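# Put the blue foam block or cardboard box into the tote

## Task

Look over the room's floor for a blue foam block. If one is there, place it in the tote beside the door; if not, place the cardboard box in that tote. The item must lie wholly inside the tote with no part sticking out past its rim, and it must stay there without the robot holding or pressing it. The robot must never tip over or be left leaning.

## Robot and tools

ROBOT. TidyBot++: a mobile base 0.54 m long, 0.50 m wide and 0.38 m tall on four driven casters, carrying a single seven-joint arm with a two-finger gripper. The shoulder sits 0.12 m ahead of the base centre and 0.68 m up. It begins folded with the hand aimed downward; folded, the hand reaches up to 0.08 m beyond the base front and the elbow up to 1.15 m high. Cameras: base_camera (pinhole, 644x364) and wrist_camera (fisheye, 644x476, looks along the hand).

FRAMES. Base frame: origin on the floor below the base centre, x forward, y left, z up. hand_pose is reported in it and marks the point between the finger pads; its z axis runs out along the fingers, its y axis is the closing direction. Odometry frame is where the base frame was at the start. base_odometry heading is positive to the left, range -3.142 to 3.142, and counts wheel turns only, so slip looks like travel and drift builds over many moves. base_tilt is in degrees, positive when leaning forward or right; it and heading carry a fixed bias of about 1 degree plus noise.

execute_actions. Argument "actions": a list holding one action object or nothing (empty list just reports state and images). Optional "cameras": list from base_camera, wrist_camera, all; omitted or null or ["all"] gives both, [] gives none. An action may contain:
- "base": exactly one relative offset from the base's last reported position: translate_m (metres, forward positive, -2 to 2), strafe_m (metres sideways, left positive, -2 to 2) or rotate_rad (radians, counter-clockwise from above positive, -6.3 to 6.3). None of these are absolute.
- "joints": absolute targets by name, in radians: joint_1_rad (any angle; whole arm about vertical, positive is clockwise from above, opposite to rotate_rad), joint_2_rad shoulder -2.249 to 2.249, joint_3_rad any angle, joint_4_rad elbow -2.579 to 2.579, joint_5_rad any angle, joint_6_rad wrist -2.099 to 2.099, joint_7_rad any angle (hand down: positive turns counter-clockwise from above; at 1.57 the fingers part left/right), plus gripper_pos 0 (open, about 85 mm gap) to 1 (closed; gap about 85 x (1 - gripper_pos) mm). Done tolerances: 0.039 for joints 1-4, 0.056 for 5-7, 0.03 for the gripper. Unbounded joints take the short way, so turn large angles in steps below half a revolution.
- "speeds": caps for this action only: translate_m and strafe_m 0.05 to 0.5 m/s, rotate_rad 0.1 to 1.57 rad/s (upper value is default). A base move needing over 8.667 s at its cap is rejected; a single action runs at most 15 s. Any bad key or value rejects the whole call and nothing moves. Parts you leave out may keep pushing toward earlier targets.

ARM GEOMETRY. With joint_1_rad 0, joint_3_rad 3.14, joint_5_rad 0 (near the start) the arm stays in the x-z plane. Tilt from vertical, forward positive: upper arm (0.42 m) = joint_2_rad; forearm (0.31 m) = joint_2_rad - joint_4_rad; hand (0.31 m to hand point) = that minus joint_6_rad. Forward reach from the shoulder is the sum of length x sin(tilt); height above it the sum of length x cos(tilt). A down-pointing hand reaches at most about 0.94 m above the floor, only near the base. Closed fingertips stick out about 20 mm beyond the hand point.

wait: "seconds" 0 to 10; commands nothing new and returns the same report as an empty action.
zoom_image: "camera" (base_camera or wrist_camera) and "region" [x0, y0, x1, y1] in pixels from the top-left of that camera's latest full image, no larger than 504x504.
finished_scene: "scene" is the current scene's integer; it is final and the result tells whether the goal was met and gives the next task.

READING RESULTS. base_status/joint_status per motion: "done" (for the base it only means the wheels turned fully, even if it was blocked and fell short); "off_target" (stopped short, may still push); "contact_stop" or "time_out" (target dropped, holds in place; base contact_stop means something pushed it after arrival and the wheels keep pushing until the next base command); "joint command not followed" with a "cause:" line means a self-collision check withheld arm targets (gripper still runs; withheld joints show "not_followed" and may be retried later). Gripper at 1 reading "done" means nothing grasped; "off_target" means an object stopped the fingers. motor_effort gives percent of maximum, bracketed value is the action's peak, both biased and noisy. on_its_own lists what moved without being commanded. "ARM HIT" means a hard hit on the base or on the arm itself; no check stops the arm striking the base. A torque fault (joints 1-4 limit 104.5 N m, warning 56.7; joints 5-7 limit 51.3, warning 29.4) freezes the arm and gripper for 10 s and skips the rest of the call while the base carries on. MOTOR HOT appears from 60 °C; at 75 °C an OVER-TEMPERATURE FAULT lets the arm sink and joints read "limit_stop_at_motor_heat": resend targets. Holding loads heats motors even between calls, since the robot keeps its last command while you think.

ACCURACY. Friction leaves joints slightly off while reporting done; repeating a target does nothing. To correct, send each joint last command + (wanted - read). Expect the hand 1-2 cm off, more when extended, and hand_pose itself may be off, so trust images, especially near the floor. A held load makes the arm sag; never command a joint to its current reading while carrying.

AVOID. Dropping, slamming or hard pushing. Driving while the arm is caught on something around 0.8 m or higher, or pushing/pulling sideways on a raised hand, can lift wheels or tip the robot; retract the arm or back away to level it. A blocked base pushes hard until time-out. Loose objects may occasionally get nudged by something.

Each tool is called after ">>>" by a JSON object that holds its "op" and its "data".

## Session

>>> {"op": "execute_actions", "data": {"actions": []}}

Scene clock: 0.00 s.
base_odometry: x=+0.000 y=+0.000 heading=+0.000 (m, m, rad; odometry frame)
base_tilt: forward=-0.1 right=+0.3 (deg)
base_status: not commanded
joint_positions: joint_1_rad=-0.034 joint_2_rad=-0.342 joint_3_rad=+3.192 joint_4_rad=-2.543 joint_5_rad=+0.009 joint_6_rad=-0.846 joint_7_rad=+1.534 gripper_pos=+0.000
joint_status: not commanded
motor_effort: joint_1_rad=+0 joint_2_rad=-3 joint_3_rad=+0 joint_4_rad=+17 joint_5_rad=+0 joint_6_rad=+2 joint_7_rad=+0 (%)
hand_pose: x=+0.2618 y=-0.0009 z=+0.5831 quat_wxyz=(-0.006, +0.999, -0.023, +0.047) (m; base frame)
pictures: base_camera, wrist_camera
Images, in order (width x height): base_camera 644x364, wrist_camera 644x476.

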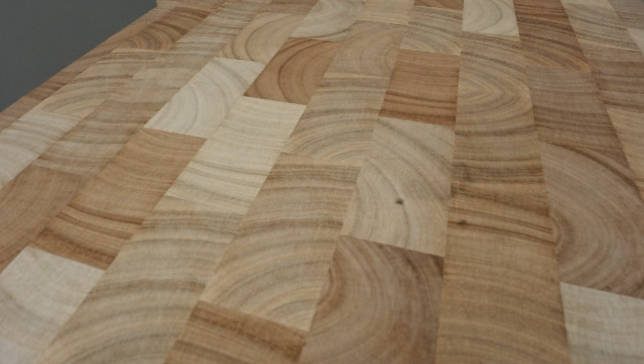

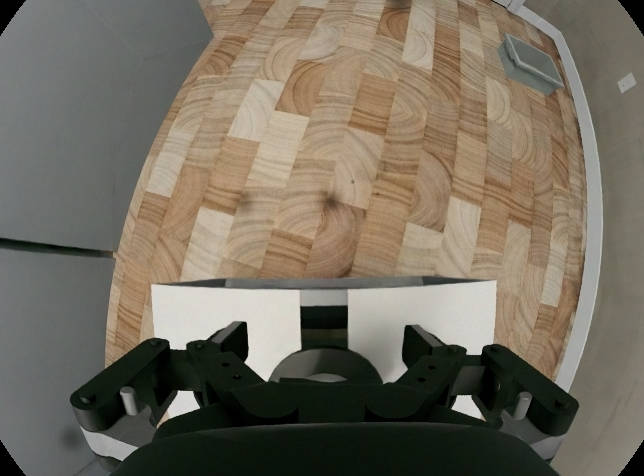

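>>> {"op": "execute_actions", "data": {"actions": [{"base":{"rotate_rad":-0.27},"joints":{"joint_1_rad":2.9,"joint_2_rad":-0.7,"joint_3_rad":3.14,"joint_4_rad":-1.6,"joint_6_rad":-1.45}}]}}

Scene clock: 4.47 s.
base_odometry: x=+0.000 y=+0.000 heading=-0.270 (m, m, rad; odometry frame)
base_tilt: forward=-0.1 right=+0.3 (deg)
base_status: done
joint_positions: joint_1_rad=+2.886 joint_2_rad=-0.686 joint_3_rad=+3.154 joint_4_rad=-1.616 joint_5_rad=+0.009 joint_6_rad=-1.406 joint_7_rad=+1.534 gripper_pos=+0.000
joint_status: all done
motor_effort: joint_1_rad=+0(1) joint_2_rad=+6(7) joint_3_rad=+0(1) joint_4_rad=+17(19) joint_5_rad=+0(0) joint_6_rad=+6(6) joint_7_rad=+0(0) (%)
hand_pose: x=-0.0855 y=-0.0477 z=+0.9799 quat_wxyz=(+0.388, +0.094, -0.915, +0.055) (m; base frame)
pictures: base_camera, wrist_camera
Images, in order (width x height): base_camera 644x364, wrist_camera 644x476.

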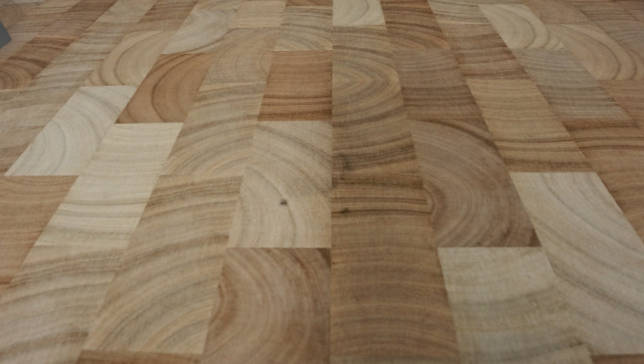

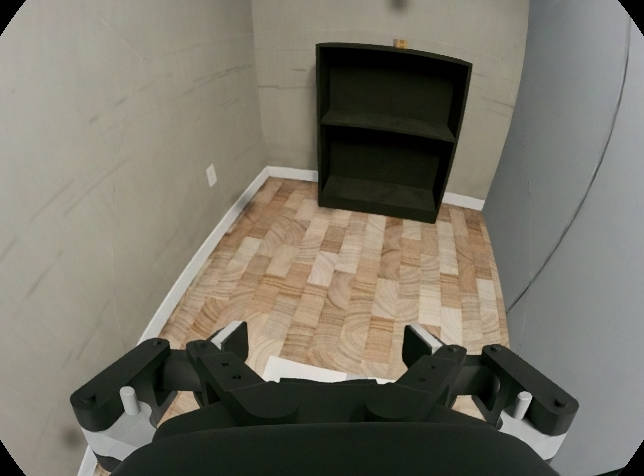

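>>> {"op": "execute_actions", "data": {"actions": [{"base":{"translate_m":1.25},"joints":{"joint_1_rad":-1.45}}]}}

Scene clock: 9.30 s.
base_odometry: x=+1.205 y=-0.335 heading=-0.271 (m, m, rad; odometry frame)
base_tilt: forward=-0.1 right=+0.3 (deg)
base_status: done
joint_positions: joint_1_rad=+4.817 joint_2_rad=-0.691 joint_3_rad=+3.150 joint_4_rad=-1.615 joint_5_rad=+0.009 joint_6_rad=-1.407 joint_7_rad=+1.534 gripper_pos=+0.000
joint_status: all done
motor_effort: joint_1_rad=+1(1) joint_2_rad=+6(8) joint_3_rad=+0(2) joint_4_rad=+17(19) joint_5_rad=+0(1) joint_6_rad=+6(6) joint_7_rad=+0(0) (%)
hand_pose: x=+0.1451 y=+0.2067 z=+0.9811 quat_wxyz=(+0.267, -0.697, -0.598, -0.290) (m; base frame)
pictures: base_camera, wrist_camera
Images, in order (width x height): base_camera 644x364, wrist_camera 644x476.

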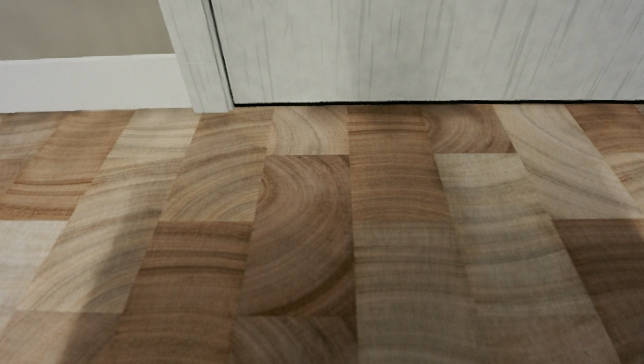

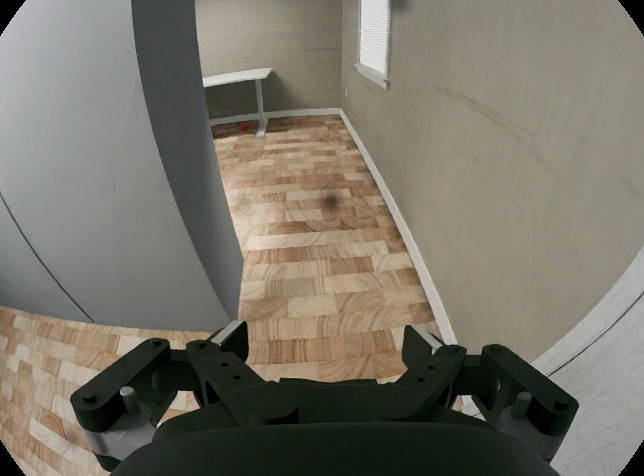

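>>> {"op": "execute_actions", "data": {"actions": [{"base":{"translate_m":0.3},"joints":{"joint_1_rad":-1.9}}]}}

>>> {"op": "execute_actions", "data": {"actions": [{"base":{"strafe_m":1.3},"joints":{"joint_1_rad":-2.3}}]}}

Scene clock: 12.00 s.
base_odometry: x=+1.494 y=-0.416 heading=-0.272 (m, m, rad; odometry frame)
base_tilt: forward=-0.1 right=+0.3 (deg)
base_status: done
joint_positions: joint_1_rad=+4.396 joint_2_rad=-0.691 joint_3_rad=+3.146 joint_4_rad=-1.615 joint_5_rad=+0.009 joint_6_rad=-1.408 joint_7_rad=+1.534 gripper_pos=+0.000
joint_status: all done
motor_effort: joint_1_rad=+0(1) joint_2_rad=+6(6) joint_3_rad=+0(1) joint_4_rad=+17(17) joint_5_rad=+0(1) joint_6_rad=+6(6) joint_7_rad=+0(0) (%)
hand_pose: x=+0.0571 y=+0.1988 z=+0.9810 quat_wxyz=(+0.321, -0.556, -0.732, -0.228) (m; base frame)
pictures: base_camera, wrist_camera
Images, in order (width x height): base_camera 644x364, wrist_camera 644x476.

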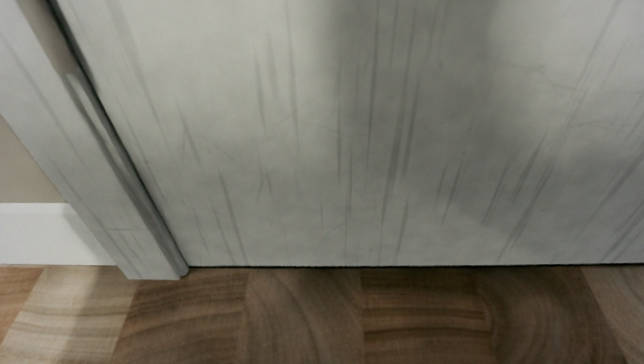

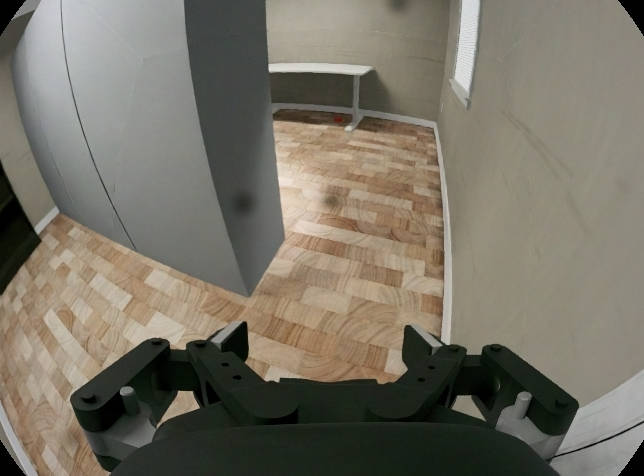

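Scene clock: 15.97 s.
base_odometry: x=+1.843 y=+0.837 heading=-0.272 (m, m, rad; odometry frame)
base_tilt: forward=-0.1 right=+0.3 (deg)
base_status: done
joint_positions: joint_1_rad=+3.997 joint_2_rad=-0.697 joint_3_rad=+3.146 joint_4_rad=-1.614 joint_5_rad=+0.009 joint_6_rad=-1.409 joint_7_rad=+1.534 gripper_pos=+0.000
joint_status: all done
motor_effort: joint_1_rad=+0(0) joint_2_rad=+6(9) joint_3_rad=+0(1) joint_4_rad=+17(17) joint_5_rad=+0(1) joint_6_rad=+6(6) joint_7_rad=+0(0) (%)
hand_pose: x=-0.0141 y=+0.1576 z=+0.9824 quat_wxyz=(+0.362, -0.399, -0.827, -0.161) (m; base frame)
pictures: base_camera, wrist_camera
Images, in order (width x height): base_camera 644x364, wrist_camera 644x476.

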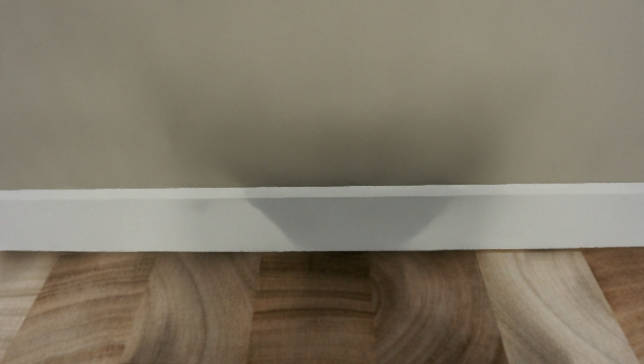

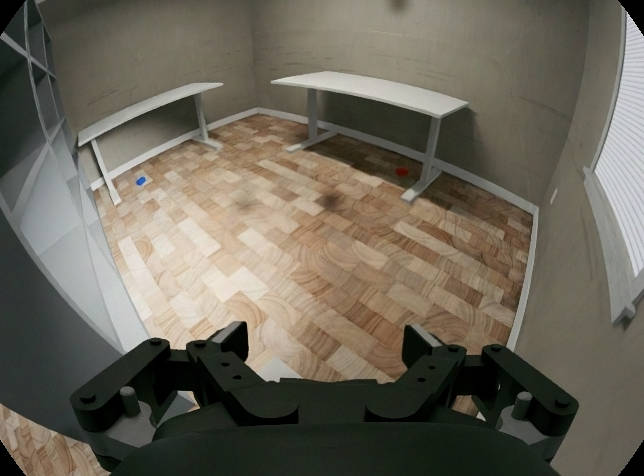

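>>> {"op": "execute_actions", "data": {"actions": [{"base":{"strafe_m":0.47},"joints":{"joint_1_rad":-1.2}}], "cameras": []}}

>>> {"op": "execute_actions", "data": {"actions": [{"base":{"rotate_rad":3.15},"joints":{"joint_1_rad":0.01}}]}}

>>> {"op": "execute_actions", "data": {"actions": [{"base":{"translate_m":1.1},"joints":{"joint_2_rad":0.3,"joint_4_rad":-2.2,"joint_6_rad":0,"joint_7_rad":1.6}}]}}

Scene clock: 19.40 s.
base_odometry: x=+1.970 y=+1.290 heading=-0.272 (m, m, rad; odometry frame)
base_tilt: forward=-0.1 right=+0.3 (deg)
base_status: done
joint_positions: joint_1_rad=+5.069 joint_2_rad=-0.694 joint_3_rad=+3.145 joint_4_rad=-1.613 joint_5_rad=+0.009 joint_6_rad=-1.409 joint_7_rad=+1.534 gripper_pos=+0.000
joint_status: all done
motor_effort: joint_1_rad=+0(1) joint_2_rad=+6(8) joint_3_rad=+0(2) joint_4_rad=+17(18) joint_5_rad=+0(1) joint_6_rad=+6(7) joint_7_rad=+0(0) (%)
hand_pose: x=+0.1938 y=+0.1931 z=+0.9820 quat_wxyz=(+0.228, -0.765, -0.508, -0.323) (m; base frame)
pictures: none
No camera images: the call's "cameras" was empty. Leave "cameras" out to get every camera's image.

Scene clock: 22.70 s.
base_odometry: x=+1.969 y=+1.289 heading=+2.877 (m, m, rad; odometry frame)
base_tilt: forward=-0.1 right=+0.3 (deg)
base_status: done
joint_positions: joint_1_rad=+6.277 joint_2_rad=-0.694 joint_3_rad=+3.145 joint_4_rad=-1.613 joint_5_rad=+0.009 joint_6_rad=-1.409 joint_7_rad=+1.534 gripper_pos=+0.000
joint_status: all done
motor_effort: joint_1_rad=+0(0) joint_2_rad=+6(8) joint_3_rad=+0(1) joint_4_rad=+17(17) joint_5_rad=+0(1) joint_6_rad=+6(6) joint_7_rad=+0(0) (%)
hand_pose: x=+0.3260 y=-0.0014 z=+0.9821 quat_wxyz=(+0.005, -0.918, +0.017, -0.396) (m; base frame)
pictures: base_camera, wrist_camera
Images, in order (width x height): base_camera 644x364, wrist_camera 644x476.

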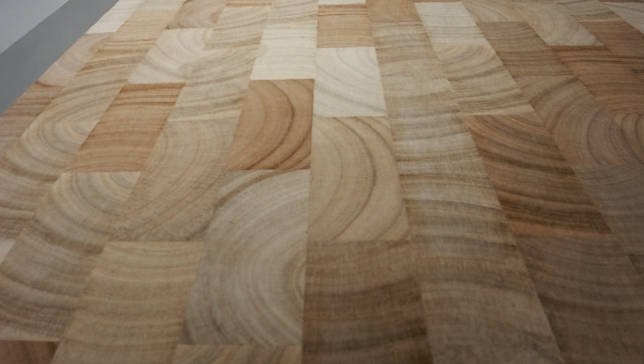

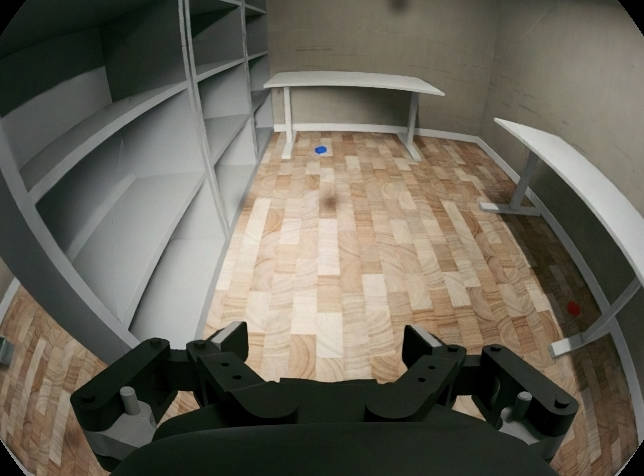

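Scene clock: 26.27 s.
base_odometry: x=+0.907 y=+1.575 heading=+2.878 (m, m, rad; odometry frame)
base_tilt: forward=-0.1 right=+0.3 (deg)
base_status: done
joint_positions: joint_1_rad=+6.277 joint_2_rad=+0.295 joint_3_rad=+3.145 joint_4_rad=-2.186 joint_5_rad=+0.009 joint_6_rad=-0.040 joint_7_rad=+1.566 gripper_pos=+0.000
joint_status: all done
motor_effort: joint_1_rad=+0(0) joint_2_rad=-23(26) joint_3_rad=-1(0) joint_4_rad=+13(18) joint_5_rad=+0(0) joint_6_rad=+5(7) joint_7_rad=+0(0) (%)
hand_pose: x=+0.6153 y=+0.0023 z=+0.5829 quat_wxyz=(-0.001, -0.952, -0.003, -0.305) (m; base frame)
pictures: base_camera, wrist_camera
Images, in order (width x height): base_camera 644x364, wrist_camera 644x476.

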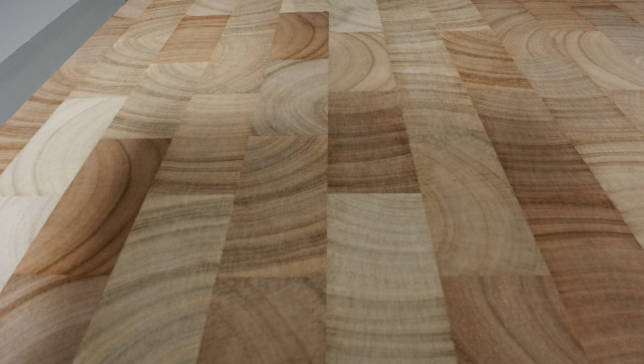

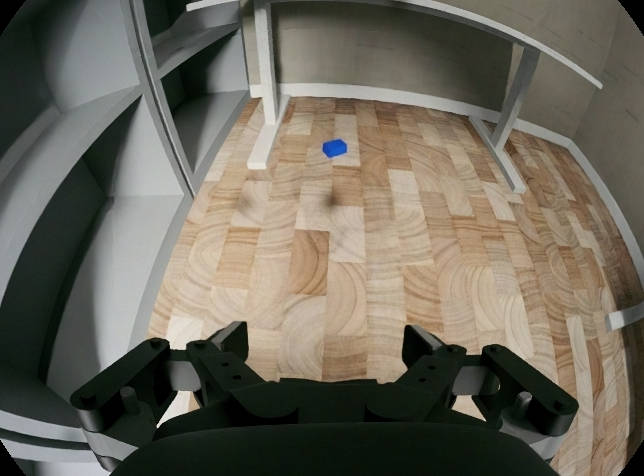

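>>> {"op": "execute_actions", "data": {"actions": [{"base":{"translate_m":0.79},"joints":{"joint_1_rad":0.04,"joint_2_rad":1.7,"joint_4_rad":-0.58,"joint_6_rad":-0.88,"joint_7_rad":0.55},"speeds":{"translate_m":0.3}}]}}

Scene clock: 30.67 s.
base_odometry: x=+0.144 y=+1.780 heading=+2.879 (m, m, rad; odometry frame)
base_tilt: forward=+0.0 right=+0.3 (deg)
base_status: done
joint_positions: joint_1_rad=+6.305 joint_2_rad=+1.692 joint_3_rad=+3.145 joint_4_rad=-0.591 joint_5_rad=+0.009 joint_6_rad=-0.837 joint_7_rad=+0.583 gripper_pos=+0.000
joint_status: all done
motor_effort: joint_1_rad=+0(1) joint_2_rad=-47(50) joint_3_rad=-1(1) joint_4_rad=+12(15) joint_5_rad=+0(0) joint_6_rad=+0(5) joint_7_rad=+0(0) (%)
hand_pose: x=+0.7812 y=-0.0172 z=+0.1143 quat_wxyz=(+0.000, -0.877, +0.481, -0.012) (m; base frame)
pictures: base_camera, wrist_camera
Images, in order (width x height): base_camera 644x364, wrist_camera 644x476.

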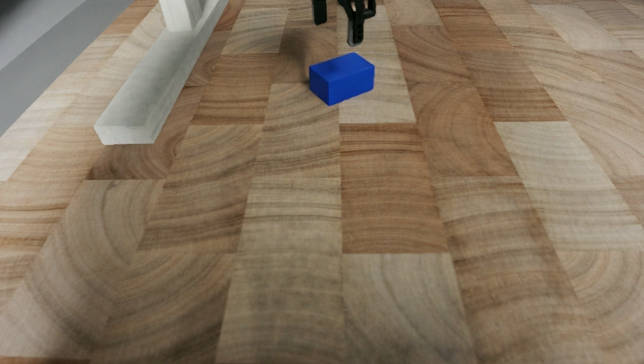

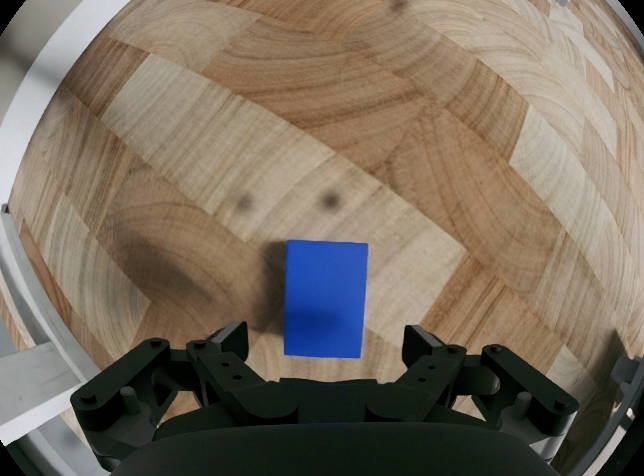

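>>> {"op": "execute_actions", "data": {"actions": [{"base":{"translate_m":0.012},"joints":{"joint_2_rad":1.9,"joint_4_rad":-0.36,"joint_6_rad":-0.78}}]}}

Scene clock: 32.87 s.
base_odometry: x=+0.132 y=+1.783 heading=+2.880 (m, m, rad; odometry frame)
base_tilt: forward=+0.0 right=+0.3 (deg)
base_status: done
joint_positions: joint_1_rad=+6.307 joint_2_rad=+1.904 joint_3_rad=+3.145 joint_4_rad=-0.374 joint_5_rad=+0.009 joint_6_rad=-0.823 joint_7_rad=+0.583 gripper_pos=+0.000
joint_status: all done
motor_effort: joint_1_rad=+0(1) joint_2_rad=-45(50) joint_3_rad=-1(1) joint_4_rad=+12(15) joint_5_rad=+0(0) joint_6_rad=+0(0) joint_7_rad=+0(0) (%)
hand_pose: x=+0.7677 y=-0.0173 z=+0.0287 quat_wxyz=(+0.005, -0.876, +0.481, -0.020) (m; base frame)
pictures: base_camera, wrist_camera
Images, in order (width x height): base_camera 644x364, wrist_camera 644x476.

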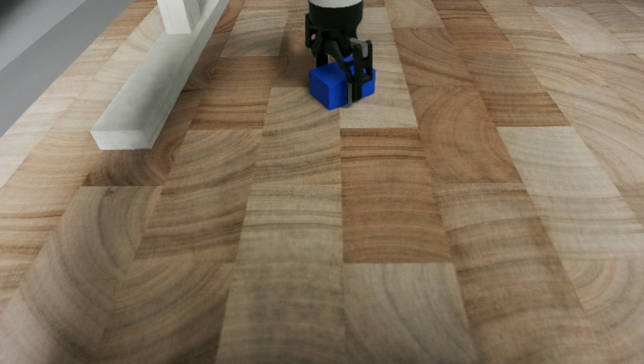

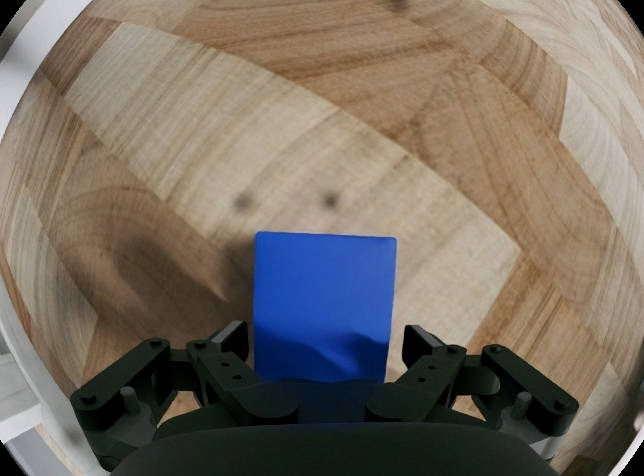

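>>> {"op": "execute_actions", "data": {"actions": [{"joints":{"gripper_pos":1}}], "cameras": []}}

>>> {"op": "execute_actions", "data": {"actions": [{"joints":{"joint_2_rad":1.7,"joint_4_rad":-0.6},"base":{"translate_m":-0.3}}], "cameras": ["base_camera"]}}

>>> {"op": "execute_actions", "data": {"actions": [{"joints":{"joint_1_rad":-1.57,"joint_2_rad":-0.3,"joint_4_rad":-2.3,"joint_6_rad":-0.85,"joint_7_rad":1.6},"base":{"strafe_m":-0.25}}]}}

Scene clock: 34.90 s.
base_odometry: x=+0.132 y=+1.783 heading=+2.880 (m, m, rad; odometry frame)
base_tilt: forward=+0.0 right=+0.3 (deg)
base_status: not commanded
joint_positions: joint_1_rad=+6.307 joint_2_rad=+1.900 joint_3_rad=+3.145 joint_4_rad=-0.374 joint_5_rad=+0.009 joint_6_rad=-0.823 joint_7_rad=+0.583 gripper_pos=+0.376
joint_status: gripper_pos off_target (ended at +0.376, target +1.000)
motor_effort: joint_1_rad=+0(1) joint_2_rad=-46(47) joint_3_rad=-1(1) joint_4_rad=+13(14) joint_5_rad=+0(1) joint_6_rad=+0(8) joint_7_rad=+0(0) (%)
hand_pose: x=+0.7707 y=-0.0176 z=+0.0313 quat_wxyz=(+0.006, -0.876, +0.481, -0.022) (m; base frame)
pictures: none
No camera images: the call's "cameras" was empty. Leave "cameras" out to get every camera's image.

Scene clock: 36.87 s.
base_odometry: x=+0.422 y=+1.705 heading=+2.881 (m, m, rad; odometry frame)
base_tilt: forward=-0.1 right=+0.3 (deg)
base_status: done
joint_positions: joint_1_rad=+6.312 joint_2_rad=+1.705 joint_3_rad=+3.145 joint_4_rad=-0.591 joint_5_rad=+0.009 joint_6_rad=-0.820 joint_7_rad=+0.583 gripper_pos=+0.376
joint_status: all done
motor_effort: joint_1_rad=+0(3) joint_2_rad=-48(49) joint_3_rad=-1(2) joint_4_rad=+13(14) joint_5_rad=+0(1) joint_6_rad=+0(0) joint_7_rad=+0(0) (%)
hand_pose: x=+0.7786 y=-0.0215 z=+0.1056 quat_wxyz=(+0.001, -0.875, +0.484, -0.014) (m; base frame)
pictures: base_camera
Images, in order (width x height): base_camera 644x364.

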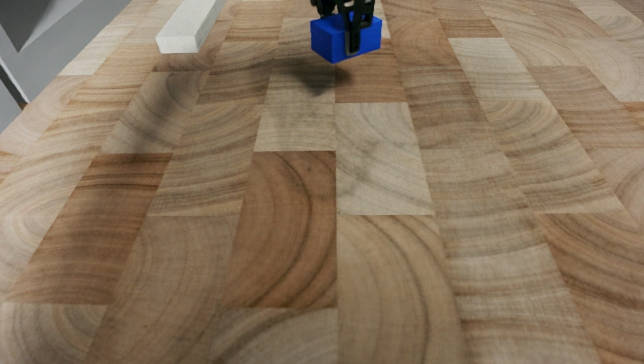

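Scene clock: 39.97 s.
base_odometry: x=+0.487 y=+1.947 heading=+2.881 (m, m, rad; odometry frame)
base_tilt: forward=-0.1 right=+0.3 (deg)
base_status: done
joint_positions: joint_1_rad=+4.729 joint_2_rad=-0.292 joint_3_rad=+3.129 joint_4_rad=-2.288 joint_5_rad=+0.009 joint_6_rad=-0.820 joint_7_rad=+1.567 gripper_pos=+0.376
joint_status: all done
motor_effort: joint_1_rad=+0(6) joint_2_rad=-6(51) joint_3_rad=+0(3) joint_4_rad=+16(17) joint_5_rad=+0(2) joint_6_rad=+3(3) joint_7_rad=+0(0) (%)
hand_pose: x=+0.1209 y=+0.2646 z=+0.6599 quat_wxyz=(+0.111, -0.699, -0.697, -0.118) (m; base frame)
pictures: base_camera, wrist_camera
Images, in order (width x height): base_camera 644x364, wrist_camera 644x476.

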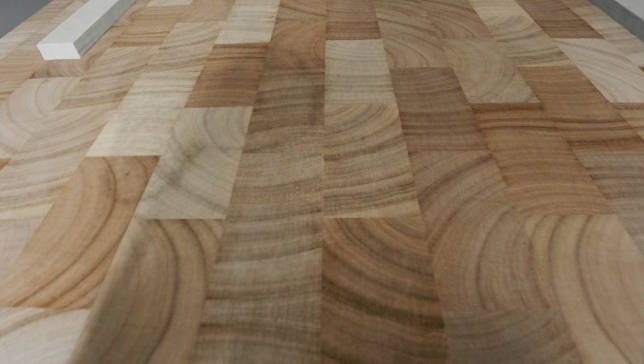

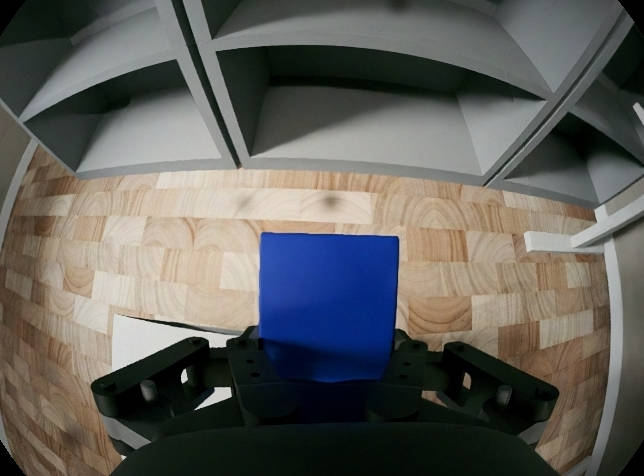

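>>> {"op": "execute_actions", "data": {"actions": [{"base":{"translate_m":-1.6},"joints":{"joint_6_rad":-0.5}}]}}

Scene clock: 44.80 s.
base_odometry: x=+2.033 y=+1.535 heading=+2.881 (m, m, rad; odometry frame)
base_tilt: forward=-0.1 right=+0.3 (deg)
base_status: done
joint_positions: joint_1_rad=+4.727 joint_2_rad=-0.292 joint_3_rad=+3.132 joint_4_rad=-2.295 joint_5_rad=+0.009 joint_6_rad=-0.523 joint_7_rad=+1.567 gripper_pos=+0.376
joint_status: all done
motor_effort: joint_1_rad=+0(1) joint_2_rad=-8(8) joint_3_rad=+0(1) joint_4_rad=+18(19) joint_5_rad=+0(0) joint_6_rad=+5(5) joint_7_rad=+0(0) (%)
hand_pose: x=+0.1210 y=+0.3442 z=+0.6992 quat_wxyz=(+0.211, -0.675, -0.673, -0.218) (m; base frame)
pictures: base_camera, wrist_camera
Images, in order (width x height): base_camera 644x364, wrist_camera 644x476.

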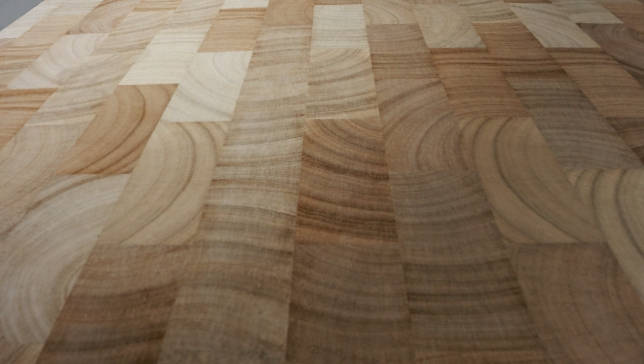

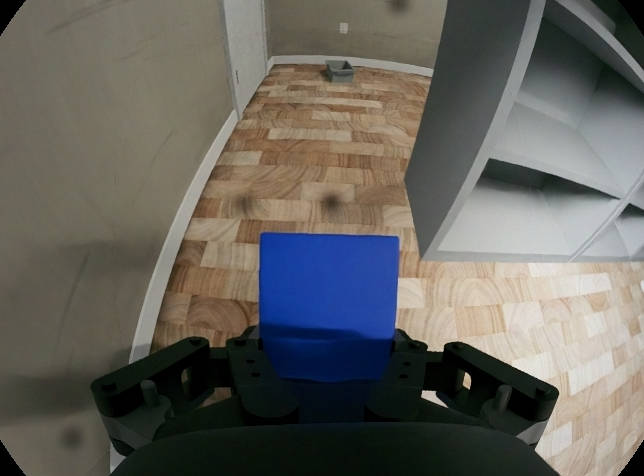

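>>> {"op": "execute_actions", "data": {"actions": [{"base":{"strafe_m":2.0},"joints":{"joint_6_rad":-0.7}}]}}

Scene clock: 50.83 s.
base_odometry: x=+1.519 y=-0.398 heading=+2.881 (m, m, rad; odometry frame)
base_tilt: forward=-0.1 right=+0.3 (deg)
base_status: done
joint_positions: joint_1_rad=+4.727 joint_2_rad=-0.295 joint_3_rad=+3.132 joint_4_rad=-2.302 joint_5_rad=+0.009 joint_6_rad=-0.675 joint_7_rad=+1.567 gripper_pos=+0.376
joint_status: all done
motor_effort: joint_1_rad=+0(0) joint_2_rad=-7(9) joint_3_rad=+0(0) joint_4_rad=+18(20) joint_5_rad=+0(0) joint_6_rad=+4(6) joint_7_rad=+0(0) (%)
hand_pose: x=+0.1212 y=+0.3004 z=+0.6724 quat_wxyz=(+0.157, -0.690, -0.687, -0.164) (m; base frame)
pictures: base_camera, wrist_camera
Images, in order (width x height): base_camera 644x364, wrist_camera 644x476.

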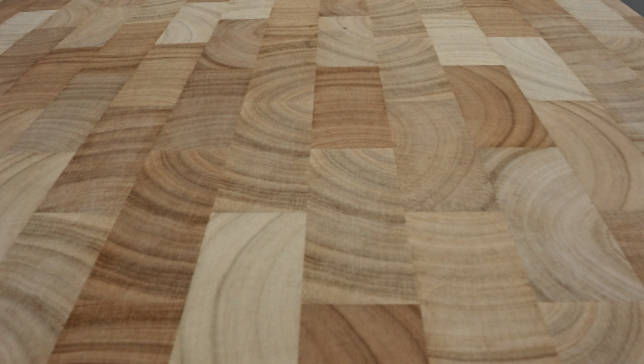

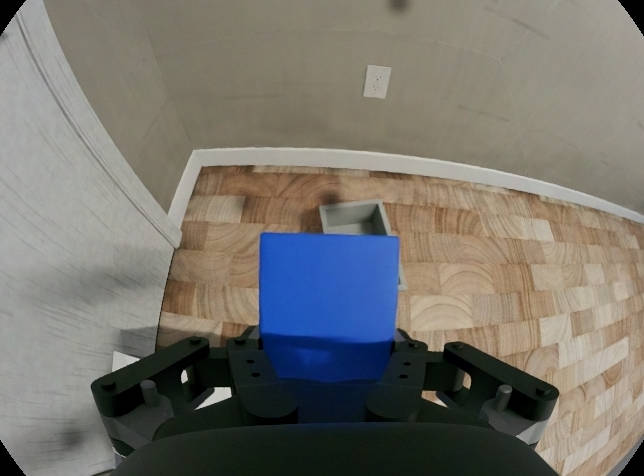

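>>> {"op": "execute_actions", "data": {"actions": [{"base":{"strafe_m":-0.06},"joints":{"joint_1_rad":-1.39,"joint_2_rad":1.35,"joint_4_rad":-0.85,"joint_6_rad":-0.97,"joint_7_rad":0.33}}], "cameras": ["wrist_camera"]}}

Scene clock: 55.13 s.
base_odometry: x=+1.534 y=-0.340 heading=+2.881 (m, m, rad; odometry frame)
base_tilt: forward=-0.1 right=+0.3 (deg)
base_status: done
joint_positions: joint_1_rad=+4.877 joint_2_rad=+1.348 joint_3_rad=+3.132 joint_4_rad=-0.867 joint_5_rad=+0.009 joint_6_rad=-0.926 joint_7_rad=+0.363 gripper_pos=+0.376
joint_status: all done
motor_effort: joint_1_rad=+0(0) joint_2_rad=-48(50) joint_3_rad=-1(2) joint_4_rad=+13(19) joint_5_rad=+0(0) joint_6_rad=-1(3) joint_7_rad=+0(1) (%)
hand_pose: x=+0.2232 y=+0.6534 z=+0.2747 quat_wxyz=(+0.000, -0.995, -0.103, +0.001) (m; base frame)
pictures: wrist_camera
Images, in order (width x height): wrist_camera 644x476.

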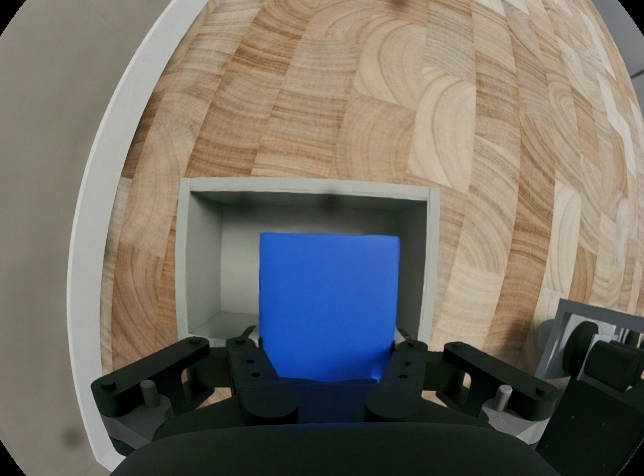

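>>> {"op": "execute_actions", "data": {"actions": [{"base":{"strafe_m":0.035},"joints":{"joint_1_rad":-1.365}}], "cameras": []}}

>>> {"op": "execute_actions", "data": {"actions": [{"joints":{"joint_2_rad":1.862,"joint_4_rad":-0.375,"joint_6_rad":-0.82}}], "cameras": ["wrist_camera"]}}

Scene clock: 56.90 s.
base_odometry: x=+1.525 y=-0.374 heading=+2.882 (m, m, rad; odometry frame)
base_tilt: forward=-0.1 right=+0.3 (deg)
base_status: done
joint_positions: joint_1_rad=+4.907 joint_2_rad=+1.348 joint_3_rad=+3.134 joint_4_rad=-0.860 joint_5_rad=+0.009 joint_6_rad=-0.929 joint_7_rad=+0.363 gripper_pos=+0.376
joint_status: all done
motor_effort: joint_1_rad=+0(3) joint_2_rad=-48(49) joint_3_rad=-2(2) joint_4_rad=+13(15) joint_5_rad=+0(1) joint_6_rad=-1(0) joint_7_rad=+0(0) (%)
hand_pose: x=+0.2440 y=+0.6527 z=+0.2767 quat_wxyz=(+0.002, -0.996, -0.088, +0.000) (m; base frame)
pictures: none
No camera images: the call's "cameras" was empty. Leave "cameras" out to get every camera's image.

Scene clock: 58.93 s.
base_odometry: x=+1.525 y=-0.374 heading=+2.882 (m, m, rad; odometry frame)
base_tilt: forward=-0.1 right=+0.3 (deg)
base_status: not commanded
joint_positions: joint_1_rad=+4.907 joint_2_rad=+1.864 joint_3_rad=+3.134 joint_4_rad=-0.390 joint_5_rad=+0.009 joint_6_rad=-0.863 joint_7_rad=+0.363 gripper_pos=+0.376
joint_status: all done
motor_effort: joint_1_rad=+0(0) joint_2_rad=-47(50) joint_3_rad=-1(1) joint_4_rad=+13(14) joint_5_rad=+0(0) joint_6_rad=+0(1) joint_7_rad=+0(0) (%)
hand_pose: x=+0.2429 y=+0.6426 z=+0.0508 quat_wxyz=(+0.012, -0.996, -0.086, -0.003) (m; base frame)
pictures: wrist_camera
Images, in order (width x height): wrist_camera 644x476.

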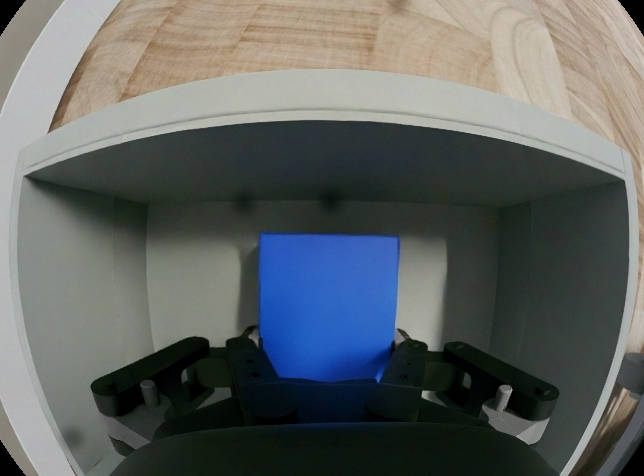

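>>> {"op": "execute_actions", "data": {"actions": [{"joints":{"gripper_pos":0.1}}], "cameras": []}}

>>> {"op": "execute_actions", "data": {"actions": [{"joints":{"joint_2_rad":1.45,"joint_4_rad":-0.78,"joint_6_rad":-0.95}}], "cameras": ["wrist_camera"]}}

Scene clock: 60.87 s.
base_odometry: x=+1.525 y=-0.374 heading=+2.882 (m, m, rad; odometry frame)
base_tilt: forward=-0.1 right=+0.3 (deg)
base_status: not commanded
joint_positions: joint_1_rad=+4.907 joint_2_rad=+1.864 joint_3_rad=+3.134 joint_4_rad=-0.390 joint_5_rad=+0.009 joint_6_rad=-0.863 joint_7_rad=+0.363 gripper_pos=+0.100
joint_status: all done
motor_effort: joint_1_rad=+0(0) joint_2_rad=-46(47) joint_3_rad=-2(1) joint_4_rad=+13(13) joint_5_rad=+0(0) joint_6_rad=-1(0) joint_7_rad=+0(0) (%)
hand_pose: x=+0.2429 y=+0.6426 z=+0.0508 quat_wxyz=(+0.012, -0.996, -0.086, -0.003) (m; base frame)
pictures: none
No camera images: the call's "cameras" was empty. Leave "cameras" out to get every camera's image.

Scene clock: 62.70 s.
base_odometry: x=+1.525 y=-0.374 heading=+2.882 (m, m, rad; odometry frame)
base_tilt: forward=-0.1 right=+0.3 (deg)
base_status: not commanded
joint_positions: joint_1_rad=+4.907 joint_2_rad=+1.450 joint_3_rad=+3.134 joint_4_rad=-0.765 joint_5_rad=+0.009 joint_6_rad=-0.906 joint_7_rad=+0.363 gripper_pos=+0.100
joint_status: all done
motor_effort: joint_1_rad=+0(0) joint_2_rad=-48(50) joint_3_rad=-1(1) joint_4_rad=+13(13) joint_5_rad=+0(0) joint_6_rad=+0(0) joint_7_rad=+0(0) (%)
hand_pose: x=+0.2461 y=+0.6633 z=+0.2329 quat_wxyz=(+0.010, -0.996, -0.087, -0.002) (m; base frame)
pictures: wrist_camera
Images, in order (width x height): wrist_camera 644x476.

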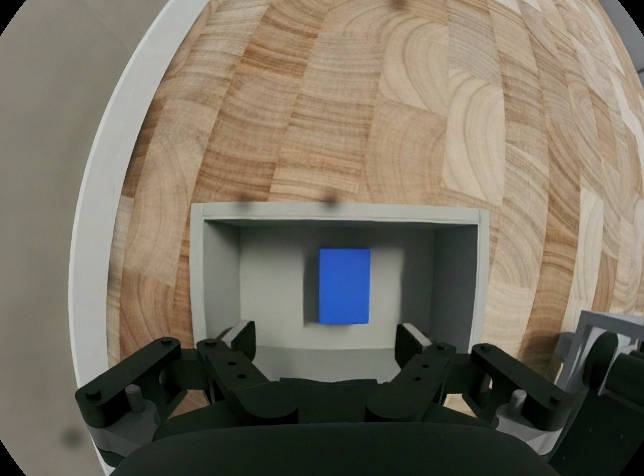

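>>> {"op": "finished_scene", "data": {"scene": 2}}

The scene is finished: the task was done.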